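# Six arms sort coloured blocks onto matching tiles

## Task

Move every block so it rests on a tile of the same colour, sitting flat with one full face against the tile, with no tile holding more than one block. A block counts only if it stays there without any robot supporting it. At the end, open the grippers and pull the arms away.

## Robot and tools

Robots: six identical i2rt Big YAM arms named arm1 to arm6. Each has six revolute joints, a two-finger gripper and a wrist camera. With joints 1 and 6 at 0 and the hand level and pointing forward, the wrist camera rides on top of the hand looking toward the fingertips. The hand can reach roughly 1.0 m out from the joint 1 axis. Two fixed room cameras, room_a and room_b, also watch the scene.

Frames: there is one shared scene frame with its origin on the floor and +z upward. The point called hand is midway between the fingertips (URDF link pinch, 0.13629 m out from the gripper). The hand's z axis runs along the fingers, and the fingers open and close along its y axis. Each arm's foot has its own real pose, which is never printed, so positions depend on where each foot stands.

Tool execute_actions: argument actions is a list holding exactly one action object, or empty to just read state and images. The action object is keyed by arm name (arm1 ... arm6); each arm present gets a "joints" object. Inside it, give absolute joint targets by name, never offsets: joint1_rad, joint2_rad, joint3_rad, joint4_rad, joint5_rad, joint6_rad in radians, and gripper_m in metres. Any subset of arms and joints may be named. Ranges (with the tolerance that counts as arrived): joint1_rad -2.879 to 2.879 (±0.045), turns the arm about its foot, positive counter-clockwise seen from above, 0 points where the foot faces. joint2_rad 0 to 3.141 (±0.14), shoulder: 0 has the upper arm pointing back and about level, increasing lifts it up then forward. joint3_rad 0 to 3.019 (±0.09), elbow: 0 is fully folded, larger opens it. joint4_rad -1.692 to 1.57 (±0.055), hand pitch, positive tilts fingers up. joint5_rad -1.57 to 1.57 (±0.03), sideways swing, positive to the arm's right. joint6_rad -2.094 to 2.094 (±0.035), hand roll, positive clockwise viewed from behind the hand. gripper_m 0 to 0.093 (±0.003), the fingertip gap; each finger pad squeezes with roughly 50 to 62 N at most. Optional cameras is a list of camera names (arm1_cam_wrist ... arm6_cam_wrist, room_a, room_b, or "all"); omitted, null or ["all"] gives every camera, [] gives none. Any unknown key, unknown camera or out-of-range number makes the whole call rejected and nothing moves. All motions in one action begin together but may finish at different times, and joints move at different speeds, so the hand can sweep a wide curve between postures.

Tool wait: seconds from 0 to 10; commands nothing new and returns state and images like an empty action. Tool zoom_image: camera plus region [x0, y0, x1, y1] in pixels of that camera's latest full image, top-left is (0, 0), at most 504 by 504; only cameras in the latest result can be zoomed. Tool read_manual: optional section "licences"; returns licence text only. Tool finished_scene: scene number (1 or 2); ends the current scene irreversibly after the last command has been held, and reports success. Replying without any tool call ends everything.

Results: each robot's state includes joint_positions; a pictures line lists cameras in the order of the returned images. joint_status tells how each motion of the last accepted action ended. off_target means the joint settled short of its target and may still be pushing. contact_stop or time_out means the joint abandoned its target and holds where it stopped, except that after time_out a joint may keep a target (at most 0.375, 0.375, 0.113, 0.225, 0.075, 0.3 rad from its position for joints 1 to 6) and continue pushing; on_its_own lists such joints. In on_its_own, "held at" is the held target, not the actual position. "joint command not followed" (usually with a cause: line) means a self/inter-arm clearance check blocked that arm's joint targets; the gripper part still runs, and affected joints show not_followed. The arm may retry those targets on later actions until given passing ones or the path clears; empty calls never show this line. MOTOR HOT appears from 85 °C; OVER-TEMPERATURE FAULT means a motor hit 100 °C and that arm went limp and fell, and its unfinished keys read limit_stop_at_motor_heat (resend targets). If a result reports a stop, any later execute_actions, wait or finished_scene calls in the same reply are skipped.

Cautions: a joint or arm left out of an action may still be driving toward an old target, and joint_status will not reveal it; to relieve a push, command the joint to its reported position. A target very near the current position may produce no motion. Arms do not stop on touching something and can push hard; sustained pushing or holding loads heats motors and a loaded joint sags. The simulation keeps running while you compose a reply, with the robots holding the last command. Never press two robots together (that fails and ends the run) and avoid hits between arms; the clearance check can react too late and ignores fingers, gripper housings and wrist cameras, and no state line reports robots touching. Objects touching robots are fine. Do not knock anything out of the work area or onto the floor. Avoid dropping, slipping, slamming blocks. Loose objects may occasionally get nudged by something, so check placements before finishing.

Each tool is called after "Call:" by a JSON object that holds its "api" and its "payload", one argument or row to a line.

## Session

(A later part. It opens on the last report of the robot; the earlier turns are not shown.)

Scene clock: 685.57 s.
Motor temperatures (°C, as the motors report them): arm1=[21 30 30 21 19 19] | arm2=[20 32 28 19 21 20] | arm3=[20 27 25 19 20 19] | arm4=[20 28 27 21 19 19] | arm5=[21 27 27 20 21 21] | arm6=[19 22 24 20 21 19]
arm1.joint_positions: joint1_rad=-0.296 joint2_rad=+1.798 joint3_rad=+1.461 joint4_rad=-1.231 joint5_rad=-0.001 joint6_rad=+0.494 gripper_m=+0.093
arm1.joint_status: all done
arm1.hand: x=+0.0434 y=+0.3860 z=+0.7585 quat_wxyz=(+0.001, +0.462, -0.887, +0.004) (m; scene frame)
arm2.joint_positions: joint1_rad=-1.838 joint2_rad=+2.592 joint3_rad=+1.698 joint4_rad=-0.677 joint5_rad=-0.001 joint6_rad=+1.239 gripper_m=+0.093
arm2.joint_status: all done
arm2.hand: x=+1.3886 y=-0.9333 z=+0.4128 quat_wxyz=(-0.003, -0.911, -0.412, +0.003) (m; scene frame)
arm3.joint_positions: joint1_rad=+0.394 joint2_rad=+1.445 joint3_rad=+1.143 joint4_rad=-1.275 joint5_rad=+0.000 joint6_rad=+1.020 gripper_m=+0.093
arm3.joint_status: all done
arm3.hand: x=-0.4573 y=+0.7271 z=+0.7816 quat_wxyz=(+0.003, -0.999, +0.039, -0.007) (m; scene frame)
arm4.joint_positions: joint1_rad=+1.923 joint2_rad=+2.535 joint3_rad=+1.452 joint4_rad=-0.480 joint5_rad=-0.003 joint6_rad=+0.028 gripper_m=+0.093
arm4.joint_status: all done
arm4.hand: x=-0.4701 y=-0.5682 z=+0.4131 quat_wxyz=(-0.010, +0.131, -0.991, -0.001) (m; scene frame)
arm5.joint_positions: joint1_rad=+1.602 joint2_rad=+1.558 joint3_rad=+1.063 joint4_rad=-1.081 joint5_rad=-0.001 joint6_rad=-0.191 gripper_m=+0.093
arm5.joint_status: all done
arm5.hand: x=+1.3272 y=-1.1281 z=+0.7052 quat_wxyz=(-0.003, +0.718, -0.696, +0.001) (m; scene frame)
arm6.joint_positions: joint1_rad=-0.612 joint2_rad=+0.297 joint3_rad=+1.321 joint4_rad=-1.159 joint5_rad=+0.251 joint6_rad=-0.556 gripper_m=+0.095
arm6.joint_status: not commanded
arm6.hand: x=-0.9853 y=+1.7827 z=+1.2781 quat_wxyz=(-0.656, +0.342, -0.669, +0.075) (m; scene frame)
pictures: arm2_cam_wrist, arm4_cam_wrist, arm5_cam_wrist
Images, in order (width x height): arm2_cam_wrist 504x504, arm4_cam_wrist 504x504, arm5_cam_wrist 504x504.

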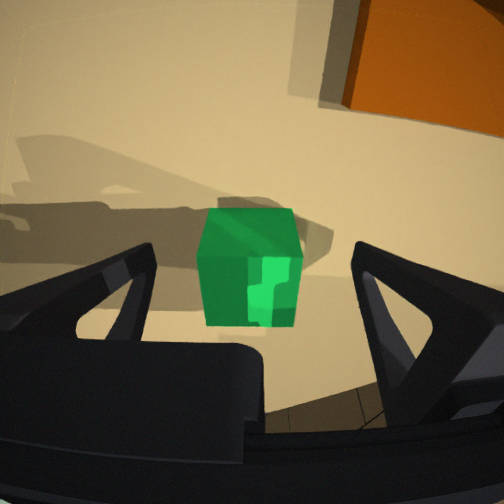

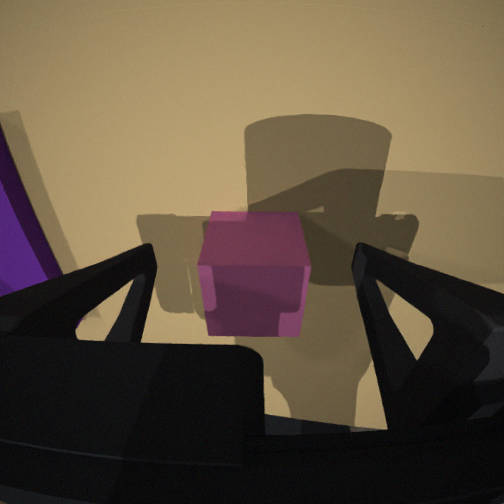

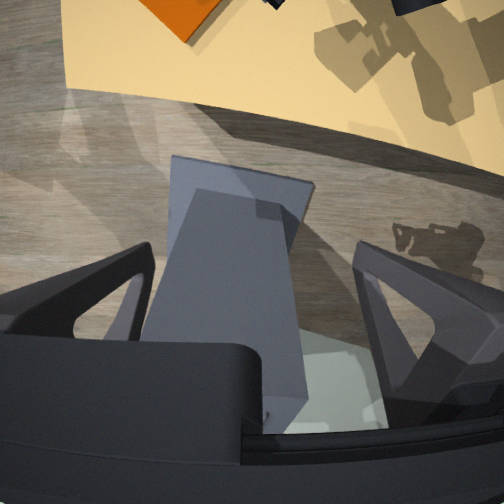

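Call:
{"api": "execute_actions", "payload": {
  "actions": [
    {"arm1": {"joints": {"joint1_rad": 0.4}}, "arm2": {"joints": {"gripper_m": 0.02}}, "arm4": {"joints": {"joint2_rad": 2.25, "joint4_rad": -0.78}}, "arm5": {"joints": {"joint1_rad": 1.795, "joint2_rad": 1.85, "joint3_rad": 1.27, "joint4_rad": -0.97, "joint6_rad": -0.49}}}
  ],
  "cameras": ["arm2_cam_wrist", "arm4_cam_wrist", "arm5_cam_wrist"]
}}

Scene clock: 708.43 s.
Motor temperatures (°C, as the motors report them): arm1=[21 30 30 21 19 19] | arm2=[20 32 28 19 21 20] | arm3=[20 26 25 19 20 19] | arm4=[20 29 27 21 19 19] | arm5=[21 26 26 20 21 21] | arm6=[19 22 24 20 21 19]
arm1.joint_positions: joint1_rad=+0.405 joint2_rad=+1.798 joint3_rad=+1.461 joint4_rad=-1.231 joint5_rad=-0.001 joint6_rad=+0.495 gripper_m=+0.093
arm1.joint_status: all done
arm1.hand: x=-0.3135 y=+0.3015 z=+0.7585 quat_wxyz=(+0.003, +0.738, -0.675, +0.003) (m; scene frame)
arm2.joint_positions: joint1_rad=-1.838 joint2_rad=+2.592 joint3_rad=+1.698 joint4_rad=-0.677 joint5_rad=-0.001 joint6_rad=+1.239 gripper_m=+0.038
arm2.joint_status: gripper_m off_target (ended at +0.038, target +0.020)
arm2.hand: x=+1.3887 y=-0.9334 z=+0.4128 quat_wxyz=(-0.003, -0.911, -0.411, +0.003) (m; scene frame)
arm3.joint_positions: joint1_rad=+0.394 joint2_rad=+1.445 joint3_rad=+1.143 joint4_rad=-1.275 joint5_rad=+0.000 joint6_rad=+1.020 gripper_m=+0.093
arm3.joint_status: not commanded
arm3.hand: x=-0.4573 y=+0.7271 z=+0.7816 quat_wxyz=(+0.003, -0.999, +0.039, -0.007) (m; scene frame)
arm4.joint_positions: joint1_rad=+1.923 joint2_rad=+2.236 joint3_rad=+1.452 joint4_rad=-0.765 joint5_rad=-0.003 joint6_rad=+0.028 gripper_m=+0.093
arm4.joint_status: all done
arm4.hand: x=-0.4411 y=-0.5588 z=+0.5772 quat_wxyz=(-0.017, +0.131, -0.991, -0.002) (m; scene frame)
arm5.joint_positions: joint1_rad=+1.798 joint2_rad=+1.871 joint3_rad=+1.232 joint4_rad=-0.978 joint5_rad=-0.001 joint6_rad=-0.478 gripper_m=+0.093
arm5.joint_status: all done
arm5.hand: x=+1.2429 y=-1.0486 z=+0.6215 quat_wxyz=(+0.015, +0.864, -0.504, +0.013) (m; scene frame)
arm6.joint_positions: joint1_rad=-0.612 joint2_rad=+0.297 joint3_rad=+1.321 joint4_rad=-1.159 joint5_rad=+0.251 joint6_rad=-0.556 gripper_m=+0.095
arm6.joint_status: not commanded
arm6.hand: x=-0.9853 y=+1.7827 z=+1.2781 quat_wxyz=(-0.656, +0.342, -0.669, +0.075) (m; scene frame)
pictures: arm2_cam_wrist, arm4_cam_wrist, arm5_cam_wrist
Images, in order (width x height): arm2_cam_wrist 504x504, arm4_cam_wrist 504x504, arm5_cam_wrist 504x504.

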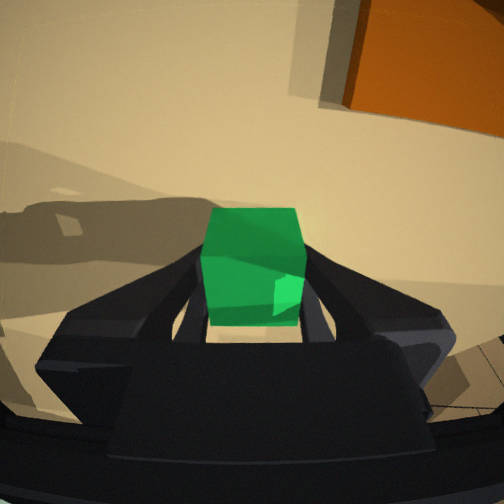

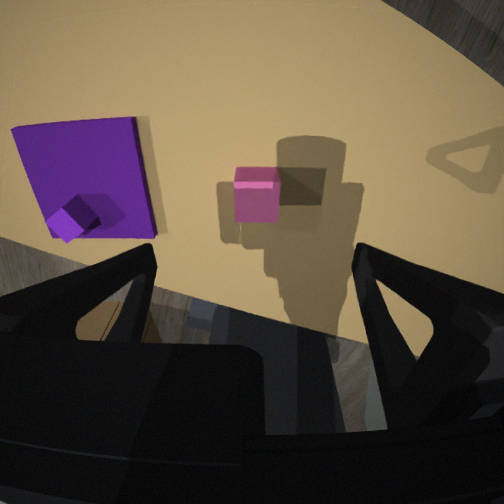

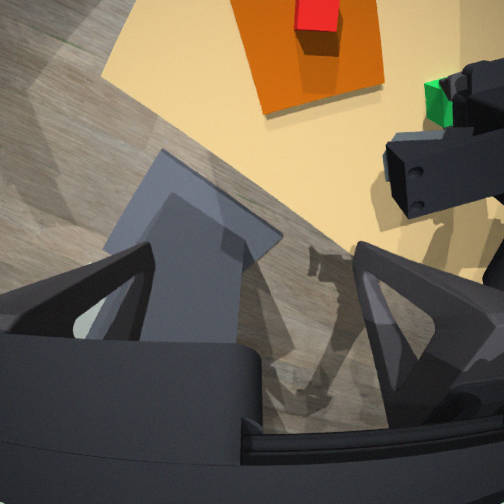

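Call:
{"api": "zoom_image", "payload": {
  "camera": "arm4_cam_wrist",
  "region": [0, 105, 170, 255]
}}

Region (0, 105, 170, 255) of arm4_cam_wrist's 504x504 image, scaled by 2.965, with more detail than that image has; it fills the top 445 rows of this view, and the rest is white.

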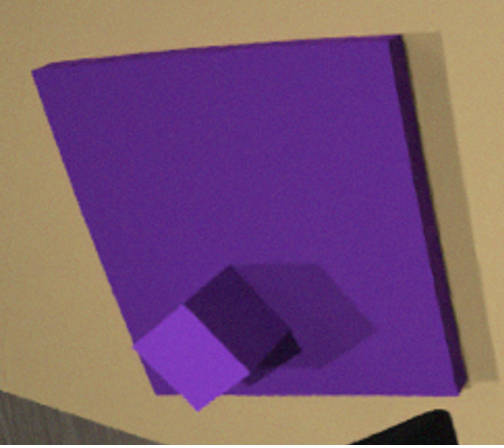

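Call:
{"api": "execute_actions", "payload": {
  "actions": [
    {"arm1": {"joints": {"joint1_rad": 2.13, "joint2_rad": 2.05, "joint3_rad": 1.8, "joint4_rad": -1.315, "joint6_rad": 0.48}}, "arm2": {"joints": {"joint1_rad": -1.2, "joint2_rad": 1.74, "joint3_rad": 1.44, "joint4_rad": -1.25, "joint6_rad": 0.0}}, "arm4": {"joints": {"joint1_rad": 1.15, "joint2_rad": 1.85, "joint3_rad": 1.35, "joint4_rad": -1.07}}, "arm5": {"joints": {"joint1_rad": 1.8, "joint2_rad": 2.3, "joint3_rad": 1.63, "joint4_rad": -0.835, "gripper_m": 0.08}}}
  ],
  "cameras": ["arm1_cam_wrist", "arm2_cam_wrist", "arm5_cam_wrist"]
}}

Scene clock: 782.90 s.
Motor temperatures (°C, as the motors report them): arm1=[21 30 31 21 19 19] | arm2=[20 33 28 19 21 20] | arm3=[20 25 26 19 20 19] | arm4=[20 28 29 21 19 19] | arm5=[21 27 28 20 21 21] | arm6=[19 22 24 20 21 19]
arm1.joint_positions: joint1_rad=+2.138 joint2_rad=+2.057 joint3_rad=+1.779 joint4_rad=-1.308 joint5_rad=-0.001 joint6_rad=+0.484 gripper_m=+0.093
arm1.joint_status: all done
arm1.hand: x=-0.4766 y=-0.5673 z=+0.7384 quat_wxyz=(+0.002, +0.991, +0.130, +0.007) (m; scene frame)
arm2.joint_positions: joint1_rad=-1.195 joint2_rad=+1.728 joint3_rad=+1.439 joint4_rad=-1.236 joint5_rad=-0.002 joint6_rad=+0.010 gripper_m=+0.038
arm2.joint_status: all done
arm2.hand: x=+1.5660 y=-0.6011 z=+0.8216 quat_wxyz=(-0.021, -0.209, -0.978, +0.008) (m; scene frame)
arm3.joint_positions: joint1_rad=+0.394 joint2_rad=+1.445 joint3_rad=+1.143 joint4_rad=-1.275 joint5_rad=+0.000 joint6_rad=+1.020 gripper_m=+0.093
arm3.joint_status: not commanded
arm3.hand: x=-0.4573 y=+0.7271 z=+0.7816 quat_wxyz=(+0.003, -0.999, +0.039, -0.007) (m; scene frame)
arm4.joint_positions: joint1_rad=+1.146 joint2_rad=+1.837 joint3_rad=+1.346 joint4_rad=-1.054 joint5_rad=+0.001 joint6_rad=+0.028 gripper_m=+0.093
arm4.joint_status: all done
arm4.hand: x=-0.5352 y=-0.9746 z=+0.7577 quat_wxyz=(-0.019, -0.255, -0.967, +0.002) (m; scene frame)
arm5.joint_positions: joint1_rad=+1.798 joint2_rad=+2.323 joint3_rad=+1.584 joint4_rad=-0.843 joint5_rad=-0.001 joint6_rad=-0.478 gripper_m=+0.080
arm5.joint_status: all done
arm5.hand: x=+1.2395 y=-0.9317 z=+0.4808 quat_wxyz=(+0.000, +0.864, -0.503, +0.004) (m; scene frame)
arm6.joint_positions: joint1_rad=-0.612 joint2_rad=+0.297 joint3_rad=+1.321 joint4_rad=-1.159 joint5_rad=+0.251 joint6_rad=-0.556 gripper_m=+0.095
arm6.joint_status: not commanded
arm6.hand: x=-0.9853 y=+1.7827 z=+1.2781 quat_wxyz=(-0.656, +0.342, -0.669, +0.075) (m; scene frame)
pictures: arm1_cam_wrist, arm2_cam_wrist, arm5_cam_wrist
Images, in order (width x height): arm1_cam_wrist 504x504, arm2_cam_wrist 504x504, arm5_cam_wrist 504x504.

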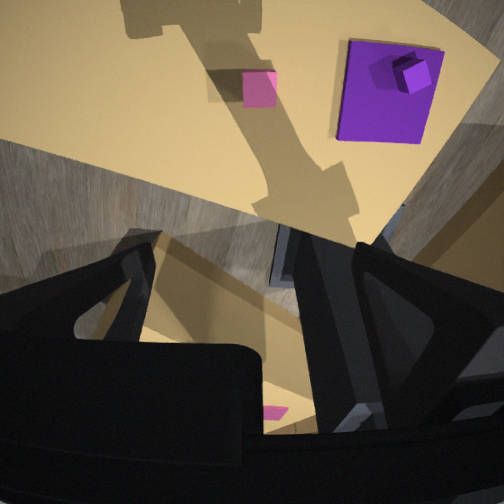

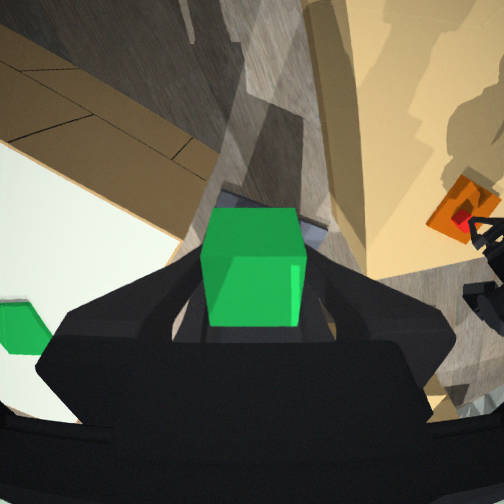

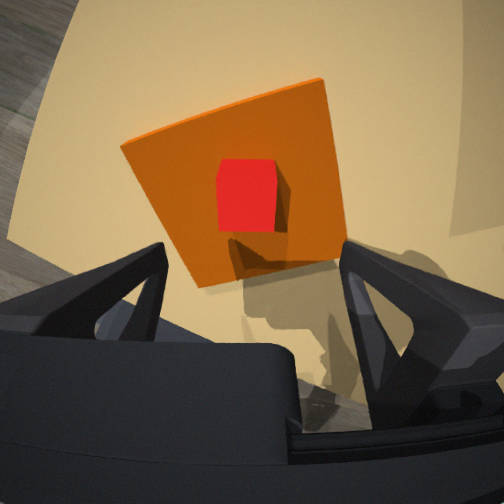

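Call:
{"api": "zoom_image", "payload": {
  "camera": "arm5_cam_wrist",
  "region": [200, 145, 300, 245]
}}

Call:
{"api": "zoom_image", "payload": {
  "camera": "arm1_cam_wrist",
  "region": [220, 30, 460, 150]
}}

Call:
{"api": "zoom_image", "payload": {
  "camera": "arm2_cam_wrist",
  "region": [0, 270, 120, 390]
}}

Region (200, 145, 300, 245) of arm5_cam_wrist's 504x504 image, scaled by 5.040, with more detail than that image has.

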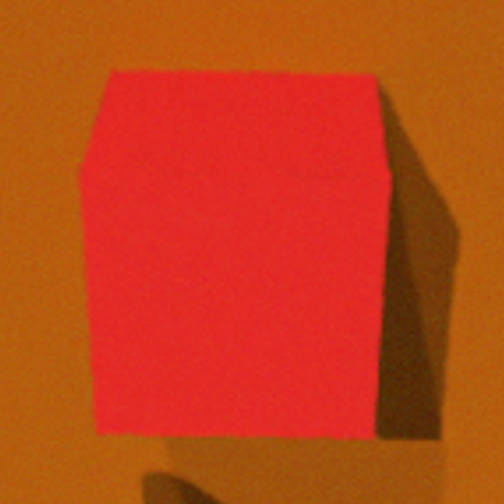

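Region (220, 30, 460, 150) of arm1_cam_wrist's 504x504 image, scaled by 2.100, with more detail than that image has.

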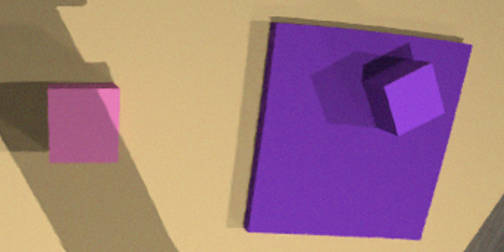

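Region (0, 270, 120, 390) of arm2_cam_wrist's 504x504 image, scaled by 4.200, with more detail than that image has.

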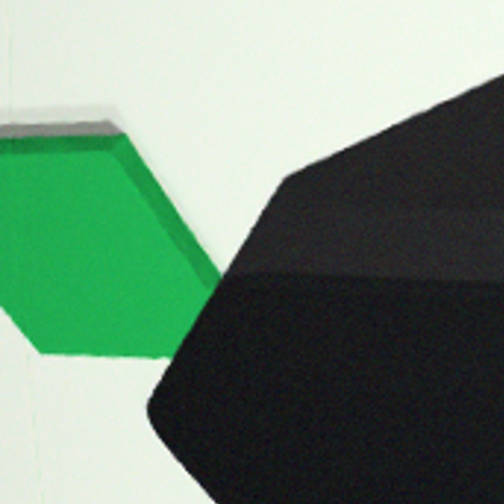

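Call:
{"api": "execute_actions", "payload": {
  "actions": [
    {"arm1": {"joints": {"joint1_rad": 2.097, "joint2_rad": 2.435, "joint3_rad": 1.765, "joint4_rad": -0.872, "joint6_rad": 0.443}}, "arm2": {"joints": {"joint1_rad": -0.14, "joint2_rad": 1.69, "joint3_rad": 1.26, "joint4_rad": -1.125, "joint6_rad": -0.53}}, "arm5": {"joints": {"joint1_rad": 1.814, "joint2_rad": 2.43, "joint3_rad": 1.66, "joint4_rad": -0.745, "joint6_rad": -0.44}}}
  ],
  "cameras": ["arm1_cam_wrist", "arm2_cam_wrist", "arm5_cam_wrist"]
}}

Scene clock: 824.57 s.
Motor temperatures (°C, as the motors report them): arm1=[21 31 32 21 19 19] | arm2=[20 31 29 19 21 20] | arm3=[20 24 26 19 20 19] | arm4=[20 27 29 21 19 19] | arm5=[21 29 28 20 21 21] | arm6=[19 22 24 20 21 19]
arm1.joint_positions: joint1_rad=+2.096 joint2_rad=+2.422 joint3_rad=+1.744 joint4_rad=-0.880 joint5_rad=-0.001 joint6_rad=+0.451 gripper_m=+0.093
arm1.joint_status: all done
arm1.hand: x=-0.5158 y=-0.5696 z=+0.4990 quat_wxyz=(+0.010, +0.992, +0.126, -0.005) (m; scene frame)
arm2.joint_positions: joint1_rad=-0.138 joint2_rad=+1.718 joint3_rad=+1.258 joint4_rad=-1.133 joint5_rad=-0.001 joint6_rad=-0.520 gripper_m=+0.038
arm2.joint_status: all done
arm2.hand: x=+1.4689 y=-0.1020 z=+0.7576 quat_wxyz=(+0.016, +0.550, -0.835, +0.003) (m; scene frame)
arm3.joint_positions: joint1_rad=+0.394 joint2_rad=+1.445 joint3_rad=+1.143 joint4_rad=-1.275 joint5_rad=+0.000 joint6_rad=+1.020 gripper_m=+0.093
arm3.joint_status: not commanded
arm3.hand: x=-0.4573 y=+0.7271 z=+0.7816 quat_wxyz=(+0.003, -0.999, +0.039, -0.007) (m; scene frame)
arm4.joint_positions: joint1_rad=+1.146 joint2_rad=+1.837 joint3_rad=+1.346 joint4_rad=-1.054 joint5_rad=+0.001 joint6_rad=+0.028 gripper_m=+0.093
arm4.joint_status: not commanded
arm4.hand: x=-0.5352 y=-0.9746 z=+0.7577 quat_wxyz=(-0.019, -0.255, -0.967, +0.002) (m; scene frame)
arm5.joint_positions: joint1_rad=+1.808 joint2_rad=+2.455 joint3_rad=+1.634 joint4_rad=-0.759 joint5_rad=-0.001 joint6_rad=-0.452 gripper_m=+0.080
arm5.joint_status: all done
arm5.hand: x=+1.2340 y=-0.9254 z=+0.4162 quat_wxyz=(-0.001, +0.860, -0.511, +0.003) (m; scene frame)
arm6.joint_positions: joint1_rad=-0.612 joint2_rad=+0.297 joint3_rad=+1.321 joint4_rad=-1.159 joint5_rad=+0.251 joint6_rad=-0.556 gripper_m=+0.095
arm6.joint_status: not commanded
arm6.hand: x=-0.9853 y=+1.7827 z=+1.2781 quat_wxyz=(-0.656, +0.342, -0.669, +0.075) (m; scene frame)
pictures: arm1_cam_wrist, arm2_cam_wrist, arm5_cam_wrist
Images, in order (width x height): arm1_cam_wrist 504x504, arm2_cam_wrist 504x504, arm5_cam_wrist 504x504.

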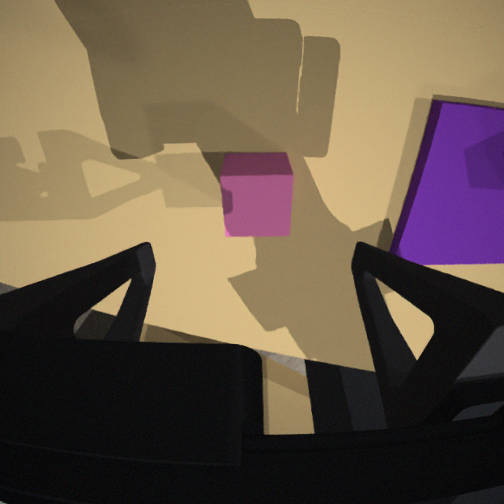

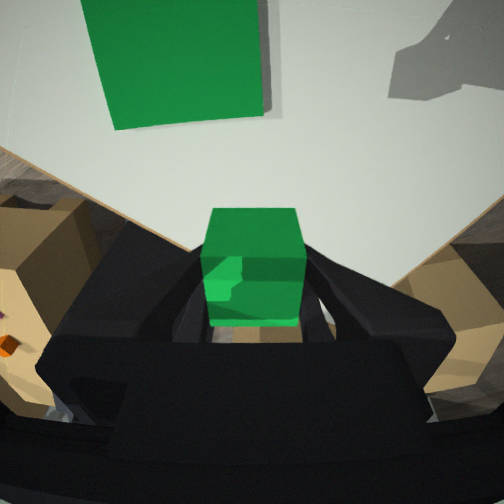

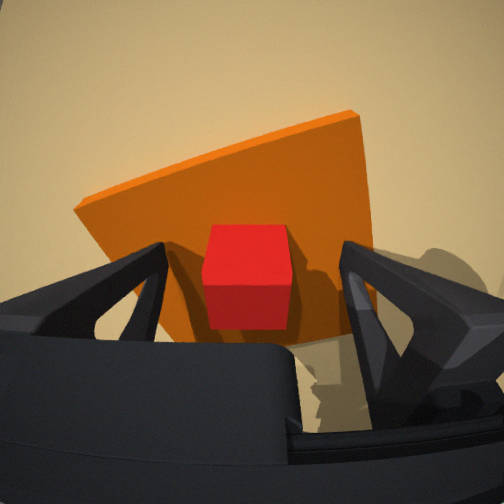

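Call:
{"api": "zoom_image", "payload": {
  "camera": "arm1_cam_wrist",
  "region": [205, 145, 305, 245]
}}

Region (205, 145, 305, 245) of arm1_cam_wrist's 504x504 image, scaled by 5.040, with more detail than that image has.

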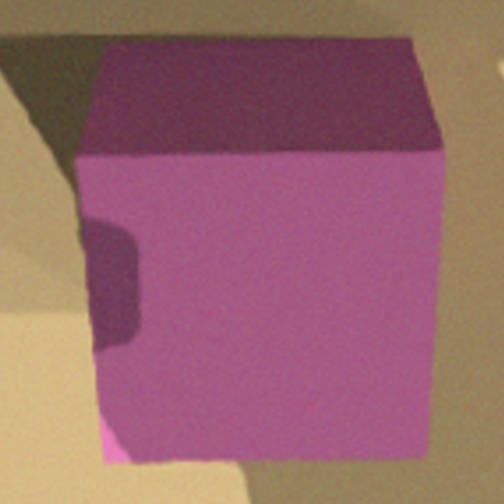

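Call:
{"api": "execute_actions", "payload": {
  "actions": [
    {"arm1": {"joints": {"joint2_rad": 2.595, "joint3_rad": 1.833, "joint4_rad": -0.797, "joint6_rad": 0.432}}, "arm2": {"joints": {"joint1_rad": 0.048, "joint2_rad": 1.88, "joint3_rad": 1.365, "joint4_rad": -1.0, "joint6_rad": -0.398}}, "arm5": {"joints": {"gripper_m": 0.015}}}
  ],
  "cameras": ["arm1_cam_wrist", "arm2_cam_wrist", "arm5_cam_wrist"]
}}

Scene clock: 855.80 s.
Motor temperatures (°C, as the motors report them): arm1=[21 31 31 21 19 19] | arm2=[20 31 28 19 21 20] | arm3=[20 24 26 19 20 19] | arm4=[20 27 30 21 19 19] | arm5=[21 29 28 20 21 21] | arm6=[19 22 24 20 21 19]
arm1.joint_positions: joint1_rad=+2.095 joint2_rad=+2.593 joint3_rad=+1.817 joint4_rad=-0.800 joint5_rad=-0.002 joint6_rad=+0.439 gripper_m=+0.093
arm1.joint_status: all done
arm1.hand: x=-0.5157 y=-0.5697 z=+0.4120 quat_wxyz=(+0.005, +0.991, +0.131, +0.003) (m; scene frame)
arm2.joint_positions: joint1_rad=+0.058 joint2_rad=+1.893 joint3_rad=+1.326 joint4_rad=-1.011 joint5_rad=+0.000 joint6_rad=-0.408 gripper_m=+0.038
arm2.joint_status: all done
arm2.hand: x=+1.4356 y=+0.0004 z=+0.6946 quat_wxyz=(+0.008, +0.585, -0.811, +0.003) (m; scene frame)
arm3.joint_positions: joint1_rad=+0.394 joint2_rad=+1.445 joint3_rad=+1.143 joint4_rad=-1.275 joint5_rad=+0.000 joint6_rad=+1.020 gripper_m=+0.093
arm3.joint_status: not commanded
arm3.hand: x=-0.4573 y=+0.7271 z=+0.7816 quat_wxyz=(+0.003, -0.999, +0.039, -0.007) (m; scene frame)
arm4.joint_positions: joint1_rad=+1.146 joint2_rad=+1.837 joint3_rad=+1.346 joint4_rad=-1.054 joint5_rad=+0.001 joint6_rad=+0.028 gripper_m=+0.093
arm4.joint_status: not commanded
arm4.hand: x=-0.5352 y=-0.9746 z=+0.7577 quat_wxyz=(-0.019, -0.255, -0.967, +0.002) (m; scene frame)
arm5.joint_positions: joint1_rad=+1.808 joint2_rad=+2.455 joint3_rad=+1.634 joint4_rad=-0.759 joint5_rad=+0.000 joint6_rad=-0.451 gripper_m=+0.031
arm5.joint_status: gripper_m off_target (ended at +0.031, target +0.015)
arm5.hand: x=+1.2341 y=-0.9253 z=+0.4162 quat_wxyz=(-0.001, +0.860, -0.511, +0.003) (m; scene frame)
arm6.joint_positions: joint1_rad=-0.612 joint2_rad=+0.297 joint3_rad=+1.321 joint4_rad=-1.159 joint5_rad=+0.251 joint6_rad=-0.556 gripper_m=+0.095
arm6.joint_status: not commanded
arm6.hand: x=-0.9853 y=+1.7827 z=+1.2781 quat_wxyz=(-0.656, +0.342, -0.669, +0.075) (m; scene frame)
pictures: arm1_cam_wrist, arm2_cam_wrist, arm5_cam_wrist
Images, in order (width x height): arm1_cam_wrist 504x504, arm2_cam_wrist 504x504, arm5_cam_wrist 504x504.

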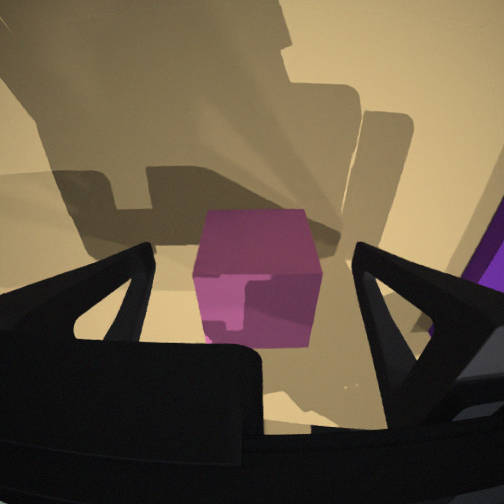

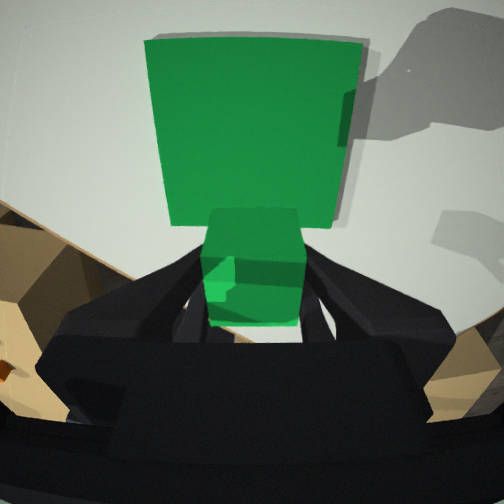

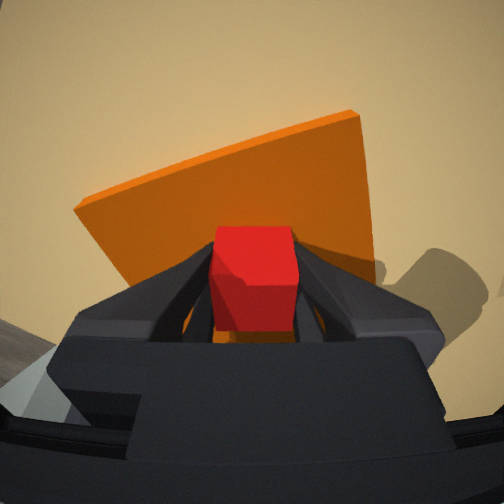

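Call:
{"api": "zoom_image", "payload": {
  "camera": "arm2_cam_wrist",
  "region": [130, 25, 380, 240]
}}

Region (130, 25, 380, 240) of arm2_cam_wrist's 504x504 image, scaled by 2.016, with more detail than that image has; it fills the top 433 rows of this view, and the rest is white.

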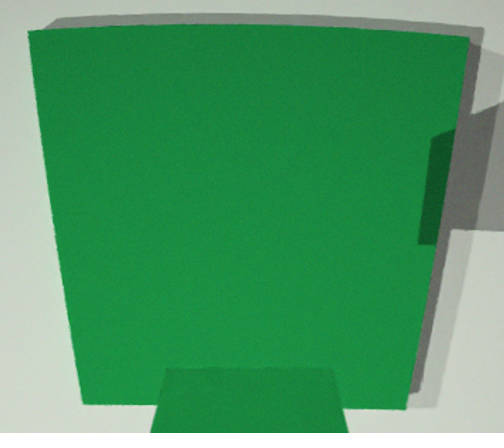

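Call:
{"api": "execute_actions", "payload": {
  "actions": [
    {"arm1": {"joints": {"gripper_m": 0.024}}, "arm2": {"joints": {"joint1_rad": 0.078, "joint2_rad": 2.03, "joint3_rad": 1.335, "joint4_rad": -0.822, "joint6_rad": -0.362}}, "arm5": {"joints": {"joint1_rad": 1.0, "joint2_rad": 1.92, "joint3_rad": 1.61, "joint4_rad": -1.24, "joint6_rad": -0.785}}}
  ],
  "cameras": ["arm1_cam_wrist", "arm2_cam_wrist", "arm5_cam_wrist"]
}}

Scene clock: 887.23 s.
Motor temperatures (°C, as the motors report them): arm1=[21 32 31 21 19 19] | arm2=[20 31 30 19 21 20] | arm3=[20 24 26 19 20 19] | arm4=[20 27 30 21 19 19] | arm5=[21 30 27 20 21 21] | arm6=[19 22 24 20 21 19]
arm1.joint_positions: joint1_rad=+2.095 joint2_rad=+2.593 joint3_rad=+1.817 joint4_rad=-0.800 joint5_rad=-0.002 joint6_rad=+0.439 gripper_m=+0.041
arm1.joint_status: gripper_m off_target (ended at +0.041, target +0.024)
arm1.hand: x=-0.5157 y=-0.5697 z=+0.4120 quat_wxyz=(+0.005, +0.991, +0.132, +0.003) (m; scene frame)
arm2.joint_positions: joint1_rad=+0.066 joint2_rad=+2.046 joint3_rad=+1.326 joint4_rad=-0.837 joint5_rad=+0.000 joint6_rad=-0.372 gripper_m=+0.038
arm2.joint_status: all done
arm2.hand: x=+1.4446 y=+0.0173 z=+0.6155 quat_wxyz=(-0.002, +0.574, -0.819, +0.001) (m; scene frame)
arm3.joint_positions: joint1_rad=+0.394 joint2_rad=+1.445 joint3_rad=+1.143 joint4_rad=-1.275 joint5_rad=+0.000 joint6_rad=+1.020 gripper_m=+0.093
arm3.joint_status: not commanded
arm3.hand: x=-0.4573 y=+0.7271 z=+0.7816 quat_wxyz=(+0.003, -0.999, +0.039, -0.007) (m; scene frame)
arm4.joint_positions: joint1_rad=+1.146 joint2_rad=+1.837 joint3_rad=+1.346 joint4_rad=-1.054 joint5_rad=+0.001 joint6_rad=+0.028 gripper_m=+0.093
arm4.joint_status: not commanded
arm4.hand: x=-0.5352 y=-0.9746 z=+0.7577 quat_wxyz=(-0.019, -0.255, -0.967, +0.002) (m; scene frame)
arm5.joint_positions: joint1_rad=+1.006 joint2_rad=+1.939 joint3_rad=+1.602 joint4_rad=-1.226 joint5_rad=+0.003 joint6_rad=-0.773 gripper_m=+0.031
arm5.joint_status: all done
arm5.hand: x=+1.6613 y=-1.1181 z=+0.7122 quat_wxyz=(-0.009, +0.713, -0.701, +0.001) (m; scene frame)
arm6.joint_positions: joint1_rad=-0.612 joint2_rad=+0.297 joint3_rad=+1.321 joint4_rad=-1.159 joint5_rad=+0.251 joint6_rad=-0.556 gripper_m=+0.095
arm6.joint_status: not commanded
arm6.hand: x=-0.9853 y=+1.7827 z=+1.2781 quat_wxyz=(-0.656, +0.342, -0.669, +0.075) (m; scene frame)
pictures: arm1_cam_wrist, arm2_cam_wrist, arm5_cam_wrist
Images, in order (width x height): arm1_cam_wrist 504x504, arm2_cam_wrist 504x504, arm5_cam_wrist 504x504.

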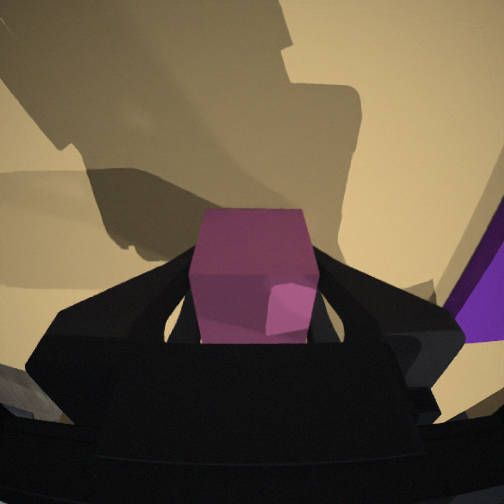

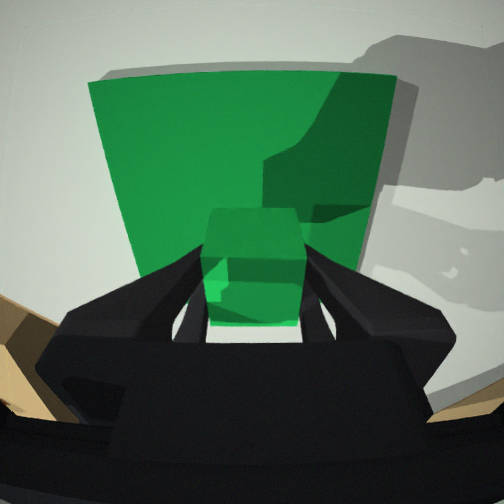

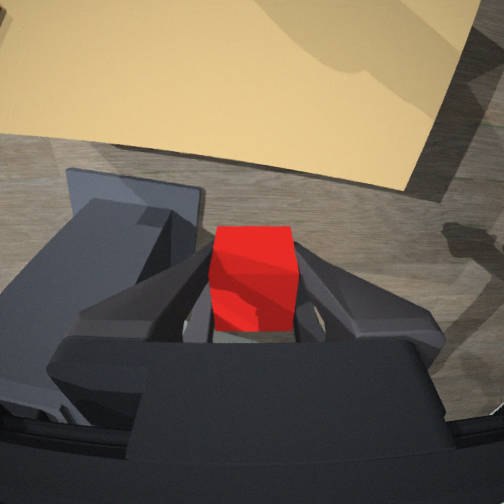

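Call:
{"api": "execute_actions", "payload": {
  "actions": [
    {"arm1": {"joints": {"joint1_rad": 1.8, "joint2_rad": 2.1, "joint3_rad": 1.76, "joint4_rad": -1.23}}, "arm2": {"joints": {"joint2_rad": 2.13, "joint4_rad": -0.76}}, "arm5": {"joints": {"joint1_rad": 0.3}}}
  ],
  "cameras": ["arm1_cam_wrist", "arm2_cam_wrist"]
}}

Scene clock: 906.23 s.
Motor temperatures (°C, as the motors report them): arm1=[21 32 31 21 19 19] | arm2=[20 32 29 19 21 20] | arm3=[20 24 26 19 20 19] | arm4=[20 27 30 21 19 19] | arm5=[21 29 28 20 21 21] | arm6=[19 22 24 20 21 19]
arm1.joint_positions: joint1_rad=+1.809 joint2_rad=+2.107 joint3_rad=+1.755 joint4_rad=-1.223 joint5_rad=+0.002 joint6_rad=+0.438 gripper_m=+0.041
arm1.joint_status: all done
arm1.hand: x=-0.5965 y=-0.4003 z=+0.6973 quat_wxyz=(+0.004, +1.000, -0.010, +0.003) (m; scene frame)
arm2.joint_positions: joint1_rad=+0.066 joint2_rad=+2.114 joint3_rad=+1.326 joint4_rad=-0.773 joint5_rad=+0.000 joint6_rad=-0.372 gripper_m=+0.038
arm2.joint_status: all done
arm2.hand: x=+1.4455 y=+0.0181 z=+0.5800 quat_wxyz=(-0.001, +0.573, -0.819, +0.001) (m; scene frame)
arm3.joint_positions: joint1_rad=+0.394 joint2_rad=+1.445 joint3_rad=+1.143 joint4_rad=-1.275 joint5_rad=+0.000 joint6_rad=+1.020 gripper_m=+0.093
arm3.joint_status: not commanded
arm3.hand: x=-0.4573 y=+0.7271 z=+0.7816 quat_wxyz=(+0.003, -0.999, +0.039, -0.007) (m; scene frame)
arm4.joint_positions: joint1_rad=+1.146 joint2_rad=+1.837 joint3_rad=+1.346 joint4_rad=-1.054 joint5_rad=+0.001 joint6_rad=+0.028 gripper_m=+0.093
arm4.joint_status: not commanded
arm4.hand: x=-0.5352 y=-0.9746 z=+0.7577 quat_wxyz=(-0.019, -0.255, -0.967, +0.002) (m; scene frame)
arm5.joint_positions: joint1_rad=+0.307 joint2_rad=+1.939 joint3_rad=+1.602 joint4_rad=-1.226 joint5_rad=+0.002 joint6_rad=-0.774 gripper_m=+0.031
arm5.joint_status: all done
arm5.hand: x=+1.8405 y=-1.4755 z=+0.7105 quat_wxyz=(-0.008, +0.431, -0.902, +0.000) (m; scene frame)
arm6.joint_positions: joint1_rad=-0.612 joint2_rad=+0.297 joint3_rad=+1.321 joint4_rad=-1.159 joint5_rad=+0.251 joint6_rad=-0.556 gripper_m=+0.095
arm6.joint_status: not commanded
arm6.hand: x=-0.9853 y=+1.7827 z=+1.2781 quat_wxyz=(-0.656, +0.342, -0.669, +0.075) (m; scene frame)
pictures: arm1_cam_wrist, arm2_cam_wrist
Images, in order (width x height): arm1_cam_wrist 504x504, arm2_cam_wrist 504x504.

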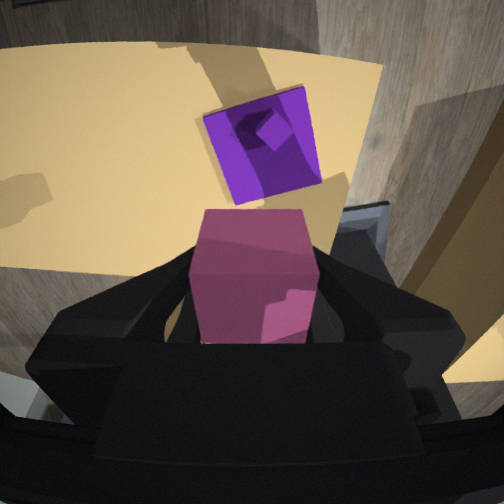

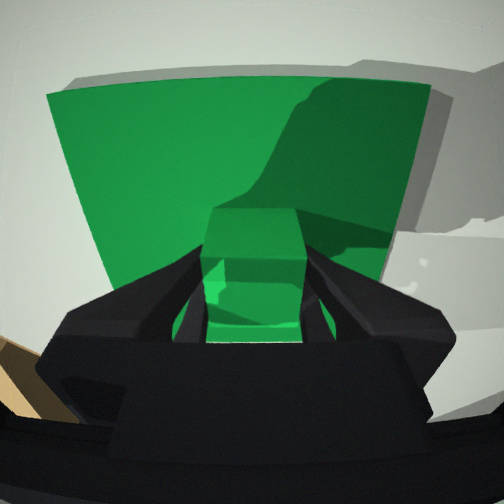

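Call:
{"api": "zoom_image", "payload": {
  "camera": "arm2_cam_wrist",
  "region": [195, 185, 325, 265]
}}

Call:
{"api": "zoom_image", "payload": {
  "camera": "arm1_cam_wrist",
  "region": [190, 75, 330, 215]
}}

Region (195, 185, 325, 265) of arm2_cam_wrist's 504x504 image, scaled by 3.877, with more detail than that image has; it fills the top 310 rows of this view, and the rest is white.

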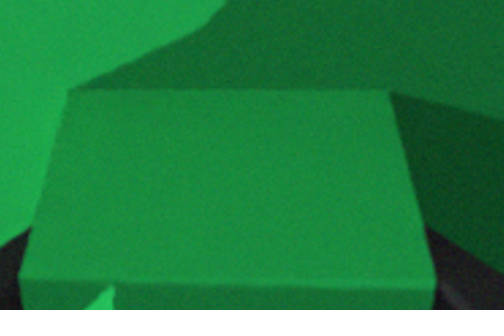

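Region (190, 75, 330, 215) of arm1_cam_wrist's 504x504 image, scaled by 3.600, with more detail than that image has.

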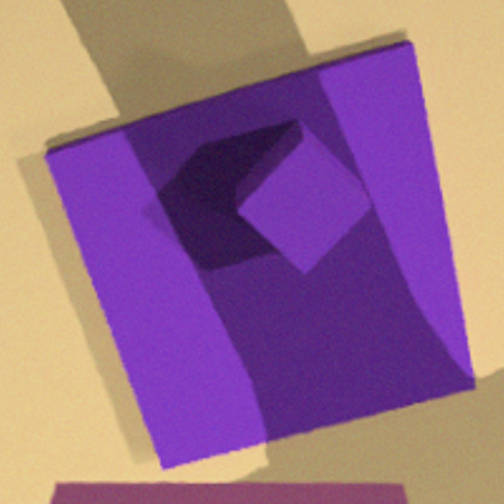

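Call:
{"api": "execute_actions", "payload": {
  "actions": [
    {"arm1": {"joints": {"joint1_rad": 1.35, "joint2_rad": 1.9, "joint3_rad": 1.58, "joint4_rad": -1.25}}, "arm2": {"joints": {"joint2_rad": 2.116, "gripper_m": 0.093}}, "arm5": {"joints": {"joint1_rad": -0.15}}}
  ],
  "cameras": ["arm2_cam_wrist", "room_a"]
}}

Scene clock: 916.70 s.
Motor temperatures (°C, as the motors report them): arm1=[21 32 31 21 19 19] | arm2=[20 31 28 19 21 20] | arm3=[20 24 26 19 20 19] | arm4=[20 27 30 21 19 19] | arm5=[21 29 28 20 21 21] | arm6=[19 22 24 20 21 19]
arm1.joint_positions: joint1_rad=+1.356 joint2_rad=+1.883 joint3_rad=+1.585 joint4_rad=-1.243 joint5_rad=+0.002 joint6_rad=+0.437 gripper_m=+0.041
arm1.joint_status: all done
arm1.hand: x=-0.5941 y=-0.1231 z=+0.7622 quat_wxyz=(+0.007, +0.972, -0.235, -0.012) (m; scene frame)
arm2.joint_positions: joint1_rad=+0.066 joint2_rad=+2.114 joint3_rad=+1.326 joint4_rad=-0.772 joint5_rad=+0.000 joint6_rad=-0.371 gripper_m=+0.093
arm2.joint_status: all done
arm2.hand: x=+1.4456 y=+0.0183 z=+0.5800 quat_wxyz=(-0.001, +0.573, -0.819, +0.001) (m; scene frame)
arm3.joint_positions: joint1_rad=+0.394 joint2_rad=+1.445 joint3_rad=+1.143 joint4_rad=-1.275 joint5_rad=+0.000 joint6_rad=+1.020 gripper_m=+0.093
arm3.joint_status: not commanded
arm3.hand: x=-0.4573 y=+0.7271 z=+0.7816 quat_wxyz=(+0.003, -0.999, +0.039, -0.007) (m; scene frame)
arm4.joint_positions: joint1_rad=+1.146 joint2_rad=+1.837 joint3_rad=+1.346 joint4_rad=-1.054 joint5_rad=+0.001 joint6_rad=+0.028 gripper_m=+0.093
arm4.joint_status: not commanded
arm4.hand: x=-0.5352 y=-0.9746 z=+0.7577 quat_wxyz=(-0.019, -0.255, -0.967, +0.002) (m; scene frame)
arm5.joint_positions: joint1_rad=-0.143 joint2_rad=+1.939 joint3_rad=+1.602 joint4_rad=-1.226 joint5_rad=+0.002 joint6_rad=-0.775 gripper_m=+0.031
arm5.joint_status: all done
arm5.hand: x=+1.8120 y=-1.7346 z=+0.7083 quat_wxyz=(-0.007, +0.219, -0.976, +0.000) (m; scene frame)
arm6.joint_positions: joint1_rad=-0.612 joint2_rad=+0.297 joint3_rad=+1.321 joint4_rad=-1.159 joint5_rad=+0.251 joint6_rad=-0.556 gripper_m=+0.095
arm6.joint_status: not commanded
arm6.hand: x=-0.9853 y=+1.7827 z=+1.2781 quat_wxyz=(-0.656, +0.342, -0.669, +0.075) (m; scene frame)
pictures: arm2_cam_wrist, room_a
Images, in order (width x height): arm2_cam_wrist 504x504, room_a 504x504.

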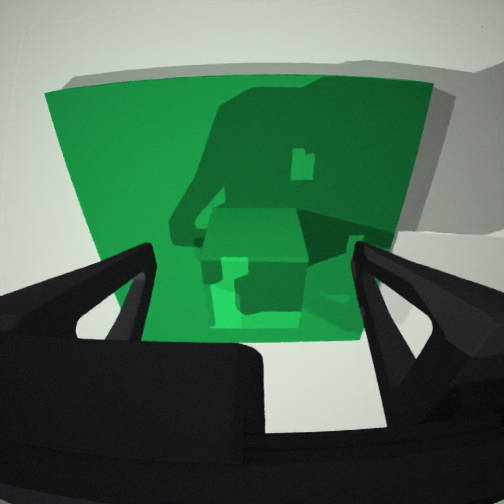

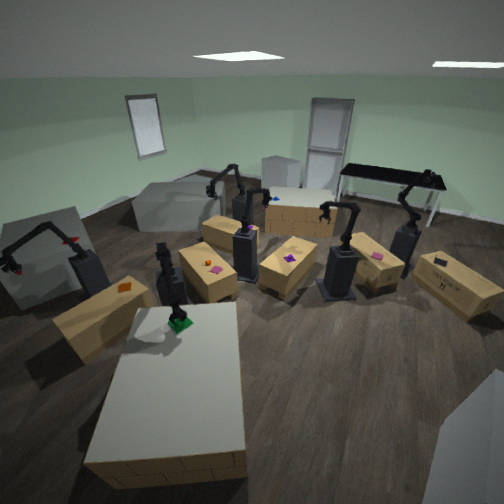

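Call:
{"api": "execute_actions", "payload": {
  "actions": [
    {"arm1": {"joints": {"joint1_rad": -1.0, "joint4_rad": -1.28, "joint6_rad": -1.75}}, "arm2": {"joints": {"joint1_rad": 2.35, "joint2_rad": 1.995, "joint3_rad": 1.6, "joint4_rad": -1.14, "joint6_rad": -1.575}}, "arm5": {"joints": {"joint1_rad": -1.698}}}
  ],
  "cameras": ["arm1_cam_wrist", "arm2_cam_wrist", "arm5_cam_wrist", "room_a"]
}}

Scene clock: 941.43 s.
Motor temperatures (°C, as the motors report them): arm1=[21 31 31 21 19 19] | arm2=[20 31 28 19 21 20] | arm3=[20 23 26 19 20 19] | arm4=[20 27 30 21 19 19] | arm5=[21 29 28 20 21 21] | arm6=[19 22 24 20 21 19]
arm1.joint_positions: joint1_rad=-1.008 joint2_rad=+1.898 joint3_rad=+1.585 joint4_rad=-1.271 joint5_rad=+0.000 joint6_rad=-1.742 gripper_m=+0.041
arm1.joint_status: all done
arm1.hand: x=+0.4001 y=+0.2385 z=+0.7528 quat_wxyz=(+0.010, +0.946, -0.323, +0.000) (m; scene frame)
arm2.joint_positions: joint1_rad=+2.361 joint2_rad=+1.997 joint3_rad=+1.592 joint4_rad=-1.126 joint5_rad=+0.000 joint6_rad=-1.565 gripper_m=+0.093
arm2.joint_status: all done
arm2.hand: x=+0.4833 y=-0.3926 z=+0.7357 quat_wxyz=(-0.012, +0.708, +0.706, -0.019) (m; scene frame)
arm3.joint_positions: joint1_rad=+0.394 joint2_rad=+1.445 joint3_rad=+1.143 joint4_rad=-1.275 joint5_rad=+0.000 joint6_rad=+1.020 gripper_m=+0.093
arm3.joint_status: not commanded
arm3.hand: x=-0.4573 y=+0.7271 z=+0.7816 quat_wxyz=(+0.003, -0.999, +0.039, -0.007) (m; scene frame)
arm4.joint_positions: joint1_rad=+1.146 joint2_rad=+1.837 joint3_rad=+1.346 joint4_rad=-1.054 joint5_rad=+0.001 joint6_rad=+0.028 gripper_m=+0.093
arm4.joint_status: not commanded
arm4.hand: x=-0.5352 y=-0.9746 z=+0.7577 quat_wxyz=(-0.019, -0.255, -0.967, +0.002) (m; scene frame)
arm5.joint_positions: joint1_rad=-1.704 joint2_rad=+1.939 joint3_rad=+1.602 joint4_rad=-1.226 joint5_rad=+0.001 joint6_rad=-0.775 gripper_m=+0.031
arm5.joint_status: all done
arm5.hand: x=+1.0741 y=-2.0961 z=+0.7008 quat_wxyz=(-0.001, -0.531, -0.847, -0.001) (m; scene frame)
arm6.joint_positions: joint1_rad=-0.612 joint2_rad=+0.297 joint3_rad=+1.321 joint4_rad=-1.159 joint5_rad=+0.251 joint6_rad=-0.556 gripper_m=+0.095
arm6.joint_status: not commanded
arm6.hand: x=-0.9853 y=+1.7827 z=+1.2781 quat_wxyz=(-0.656, +0.342, -0.669, +0.075) (m; scene frame)
pictures: arm1_cam_wrist, arm2_cam_wrist, arm5_cam_wrist, room_a
Images, in order (width x height): arm1_cam_wrist 504x504, arm2_cam_wrist 504x504, arm5_cam_wrist 504x504, room_a 504x504.

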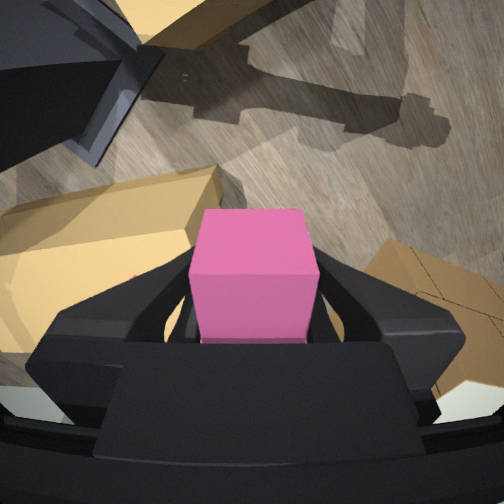

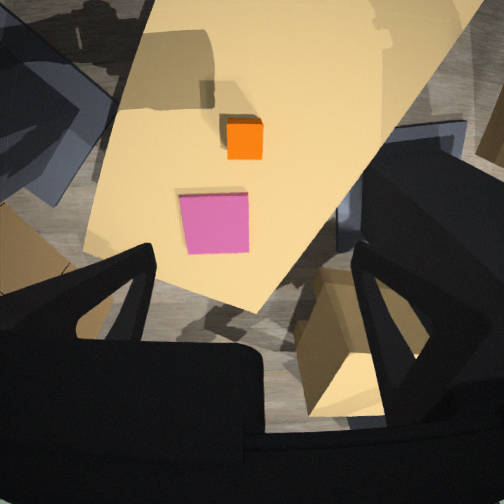

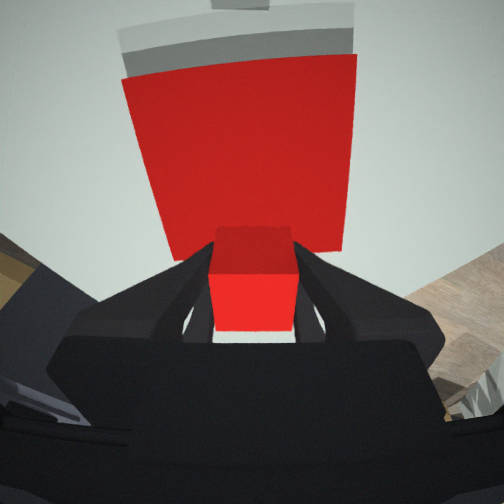

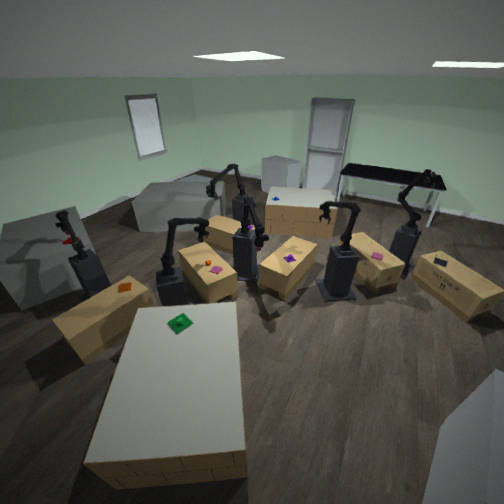

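Call:
{"api": "zoom_image", "payload": {
  "camera": "arm2_cam_wrist",
  "region": [165, 105, 285, 265]
}}

Call:
{"api": "zoom_image", "payload": {
  "camera": "arm5_cam_wrist",
  "region": [110, 40, 370, 270]
}}

Call:
{"api": "zoom_image", "payload": {
  "camera": "room_a",
  "region": [150, 300, 210, 345]
}}

Region (165, 105, 285, 265) of arm2_cam_wrist's 504x504 image, scaled by 3.150, with more detail than that image has; it fills the left 378 columns of this view, and the rest is white.

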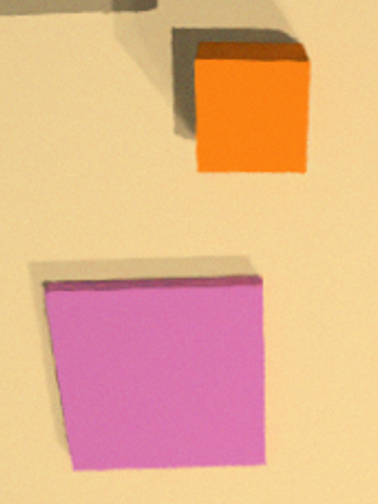

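Region (110, 40, 370, 270) of arm5_cam_wrist's 504x504 image, scaled by 1.938, with more detail than that image has; it fills the top 446 rows of this view, and the rest is white.

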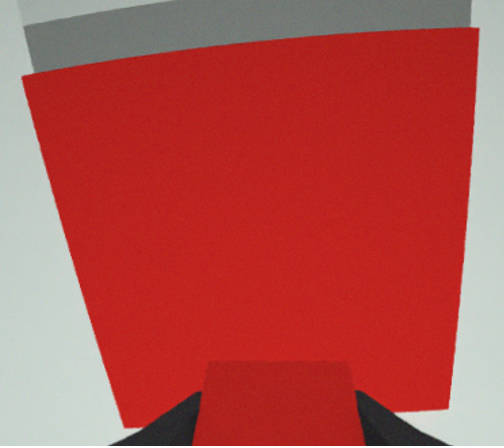

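Region (150, 300, 210, 345) of room_a's 504x504 image, scaled by 8.400, with more detail than that image has; it fills the top 378 rows of this view, and the rest is white.

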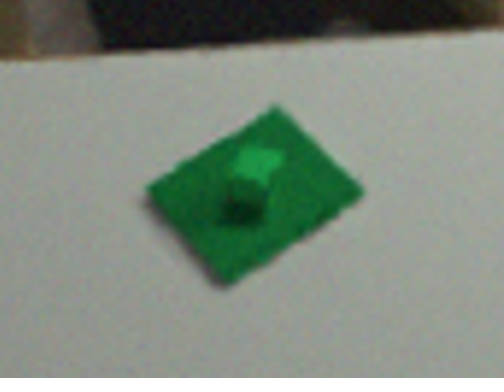

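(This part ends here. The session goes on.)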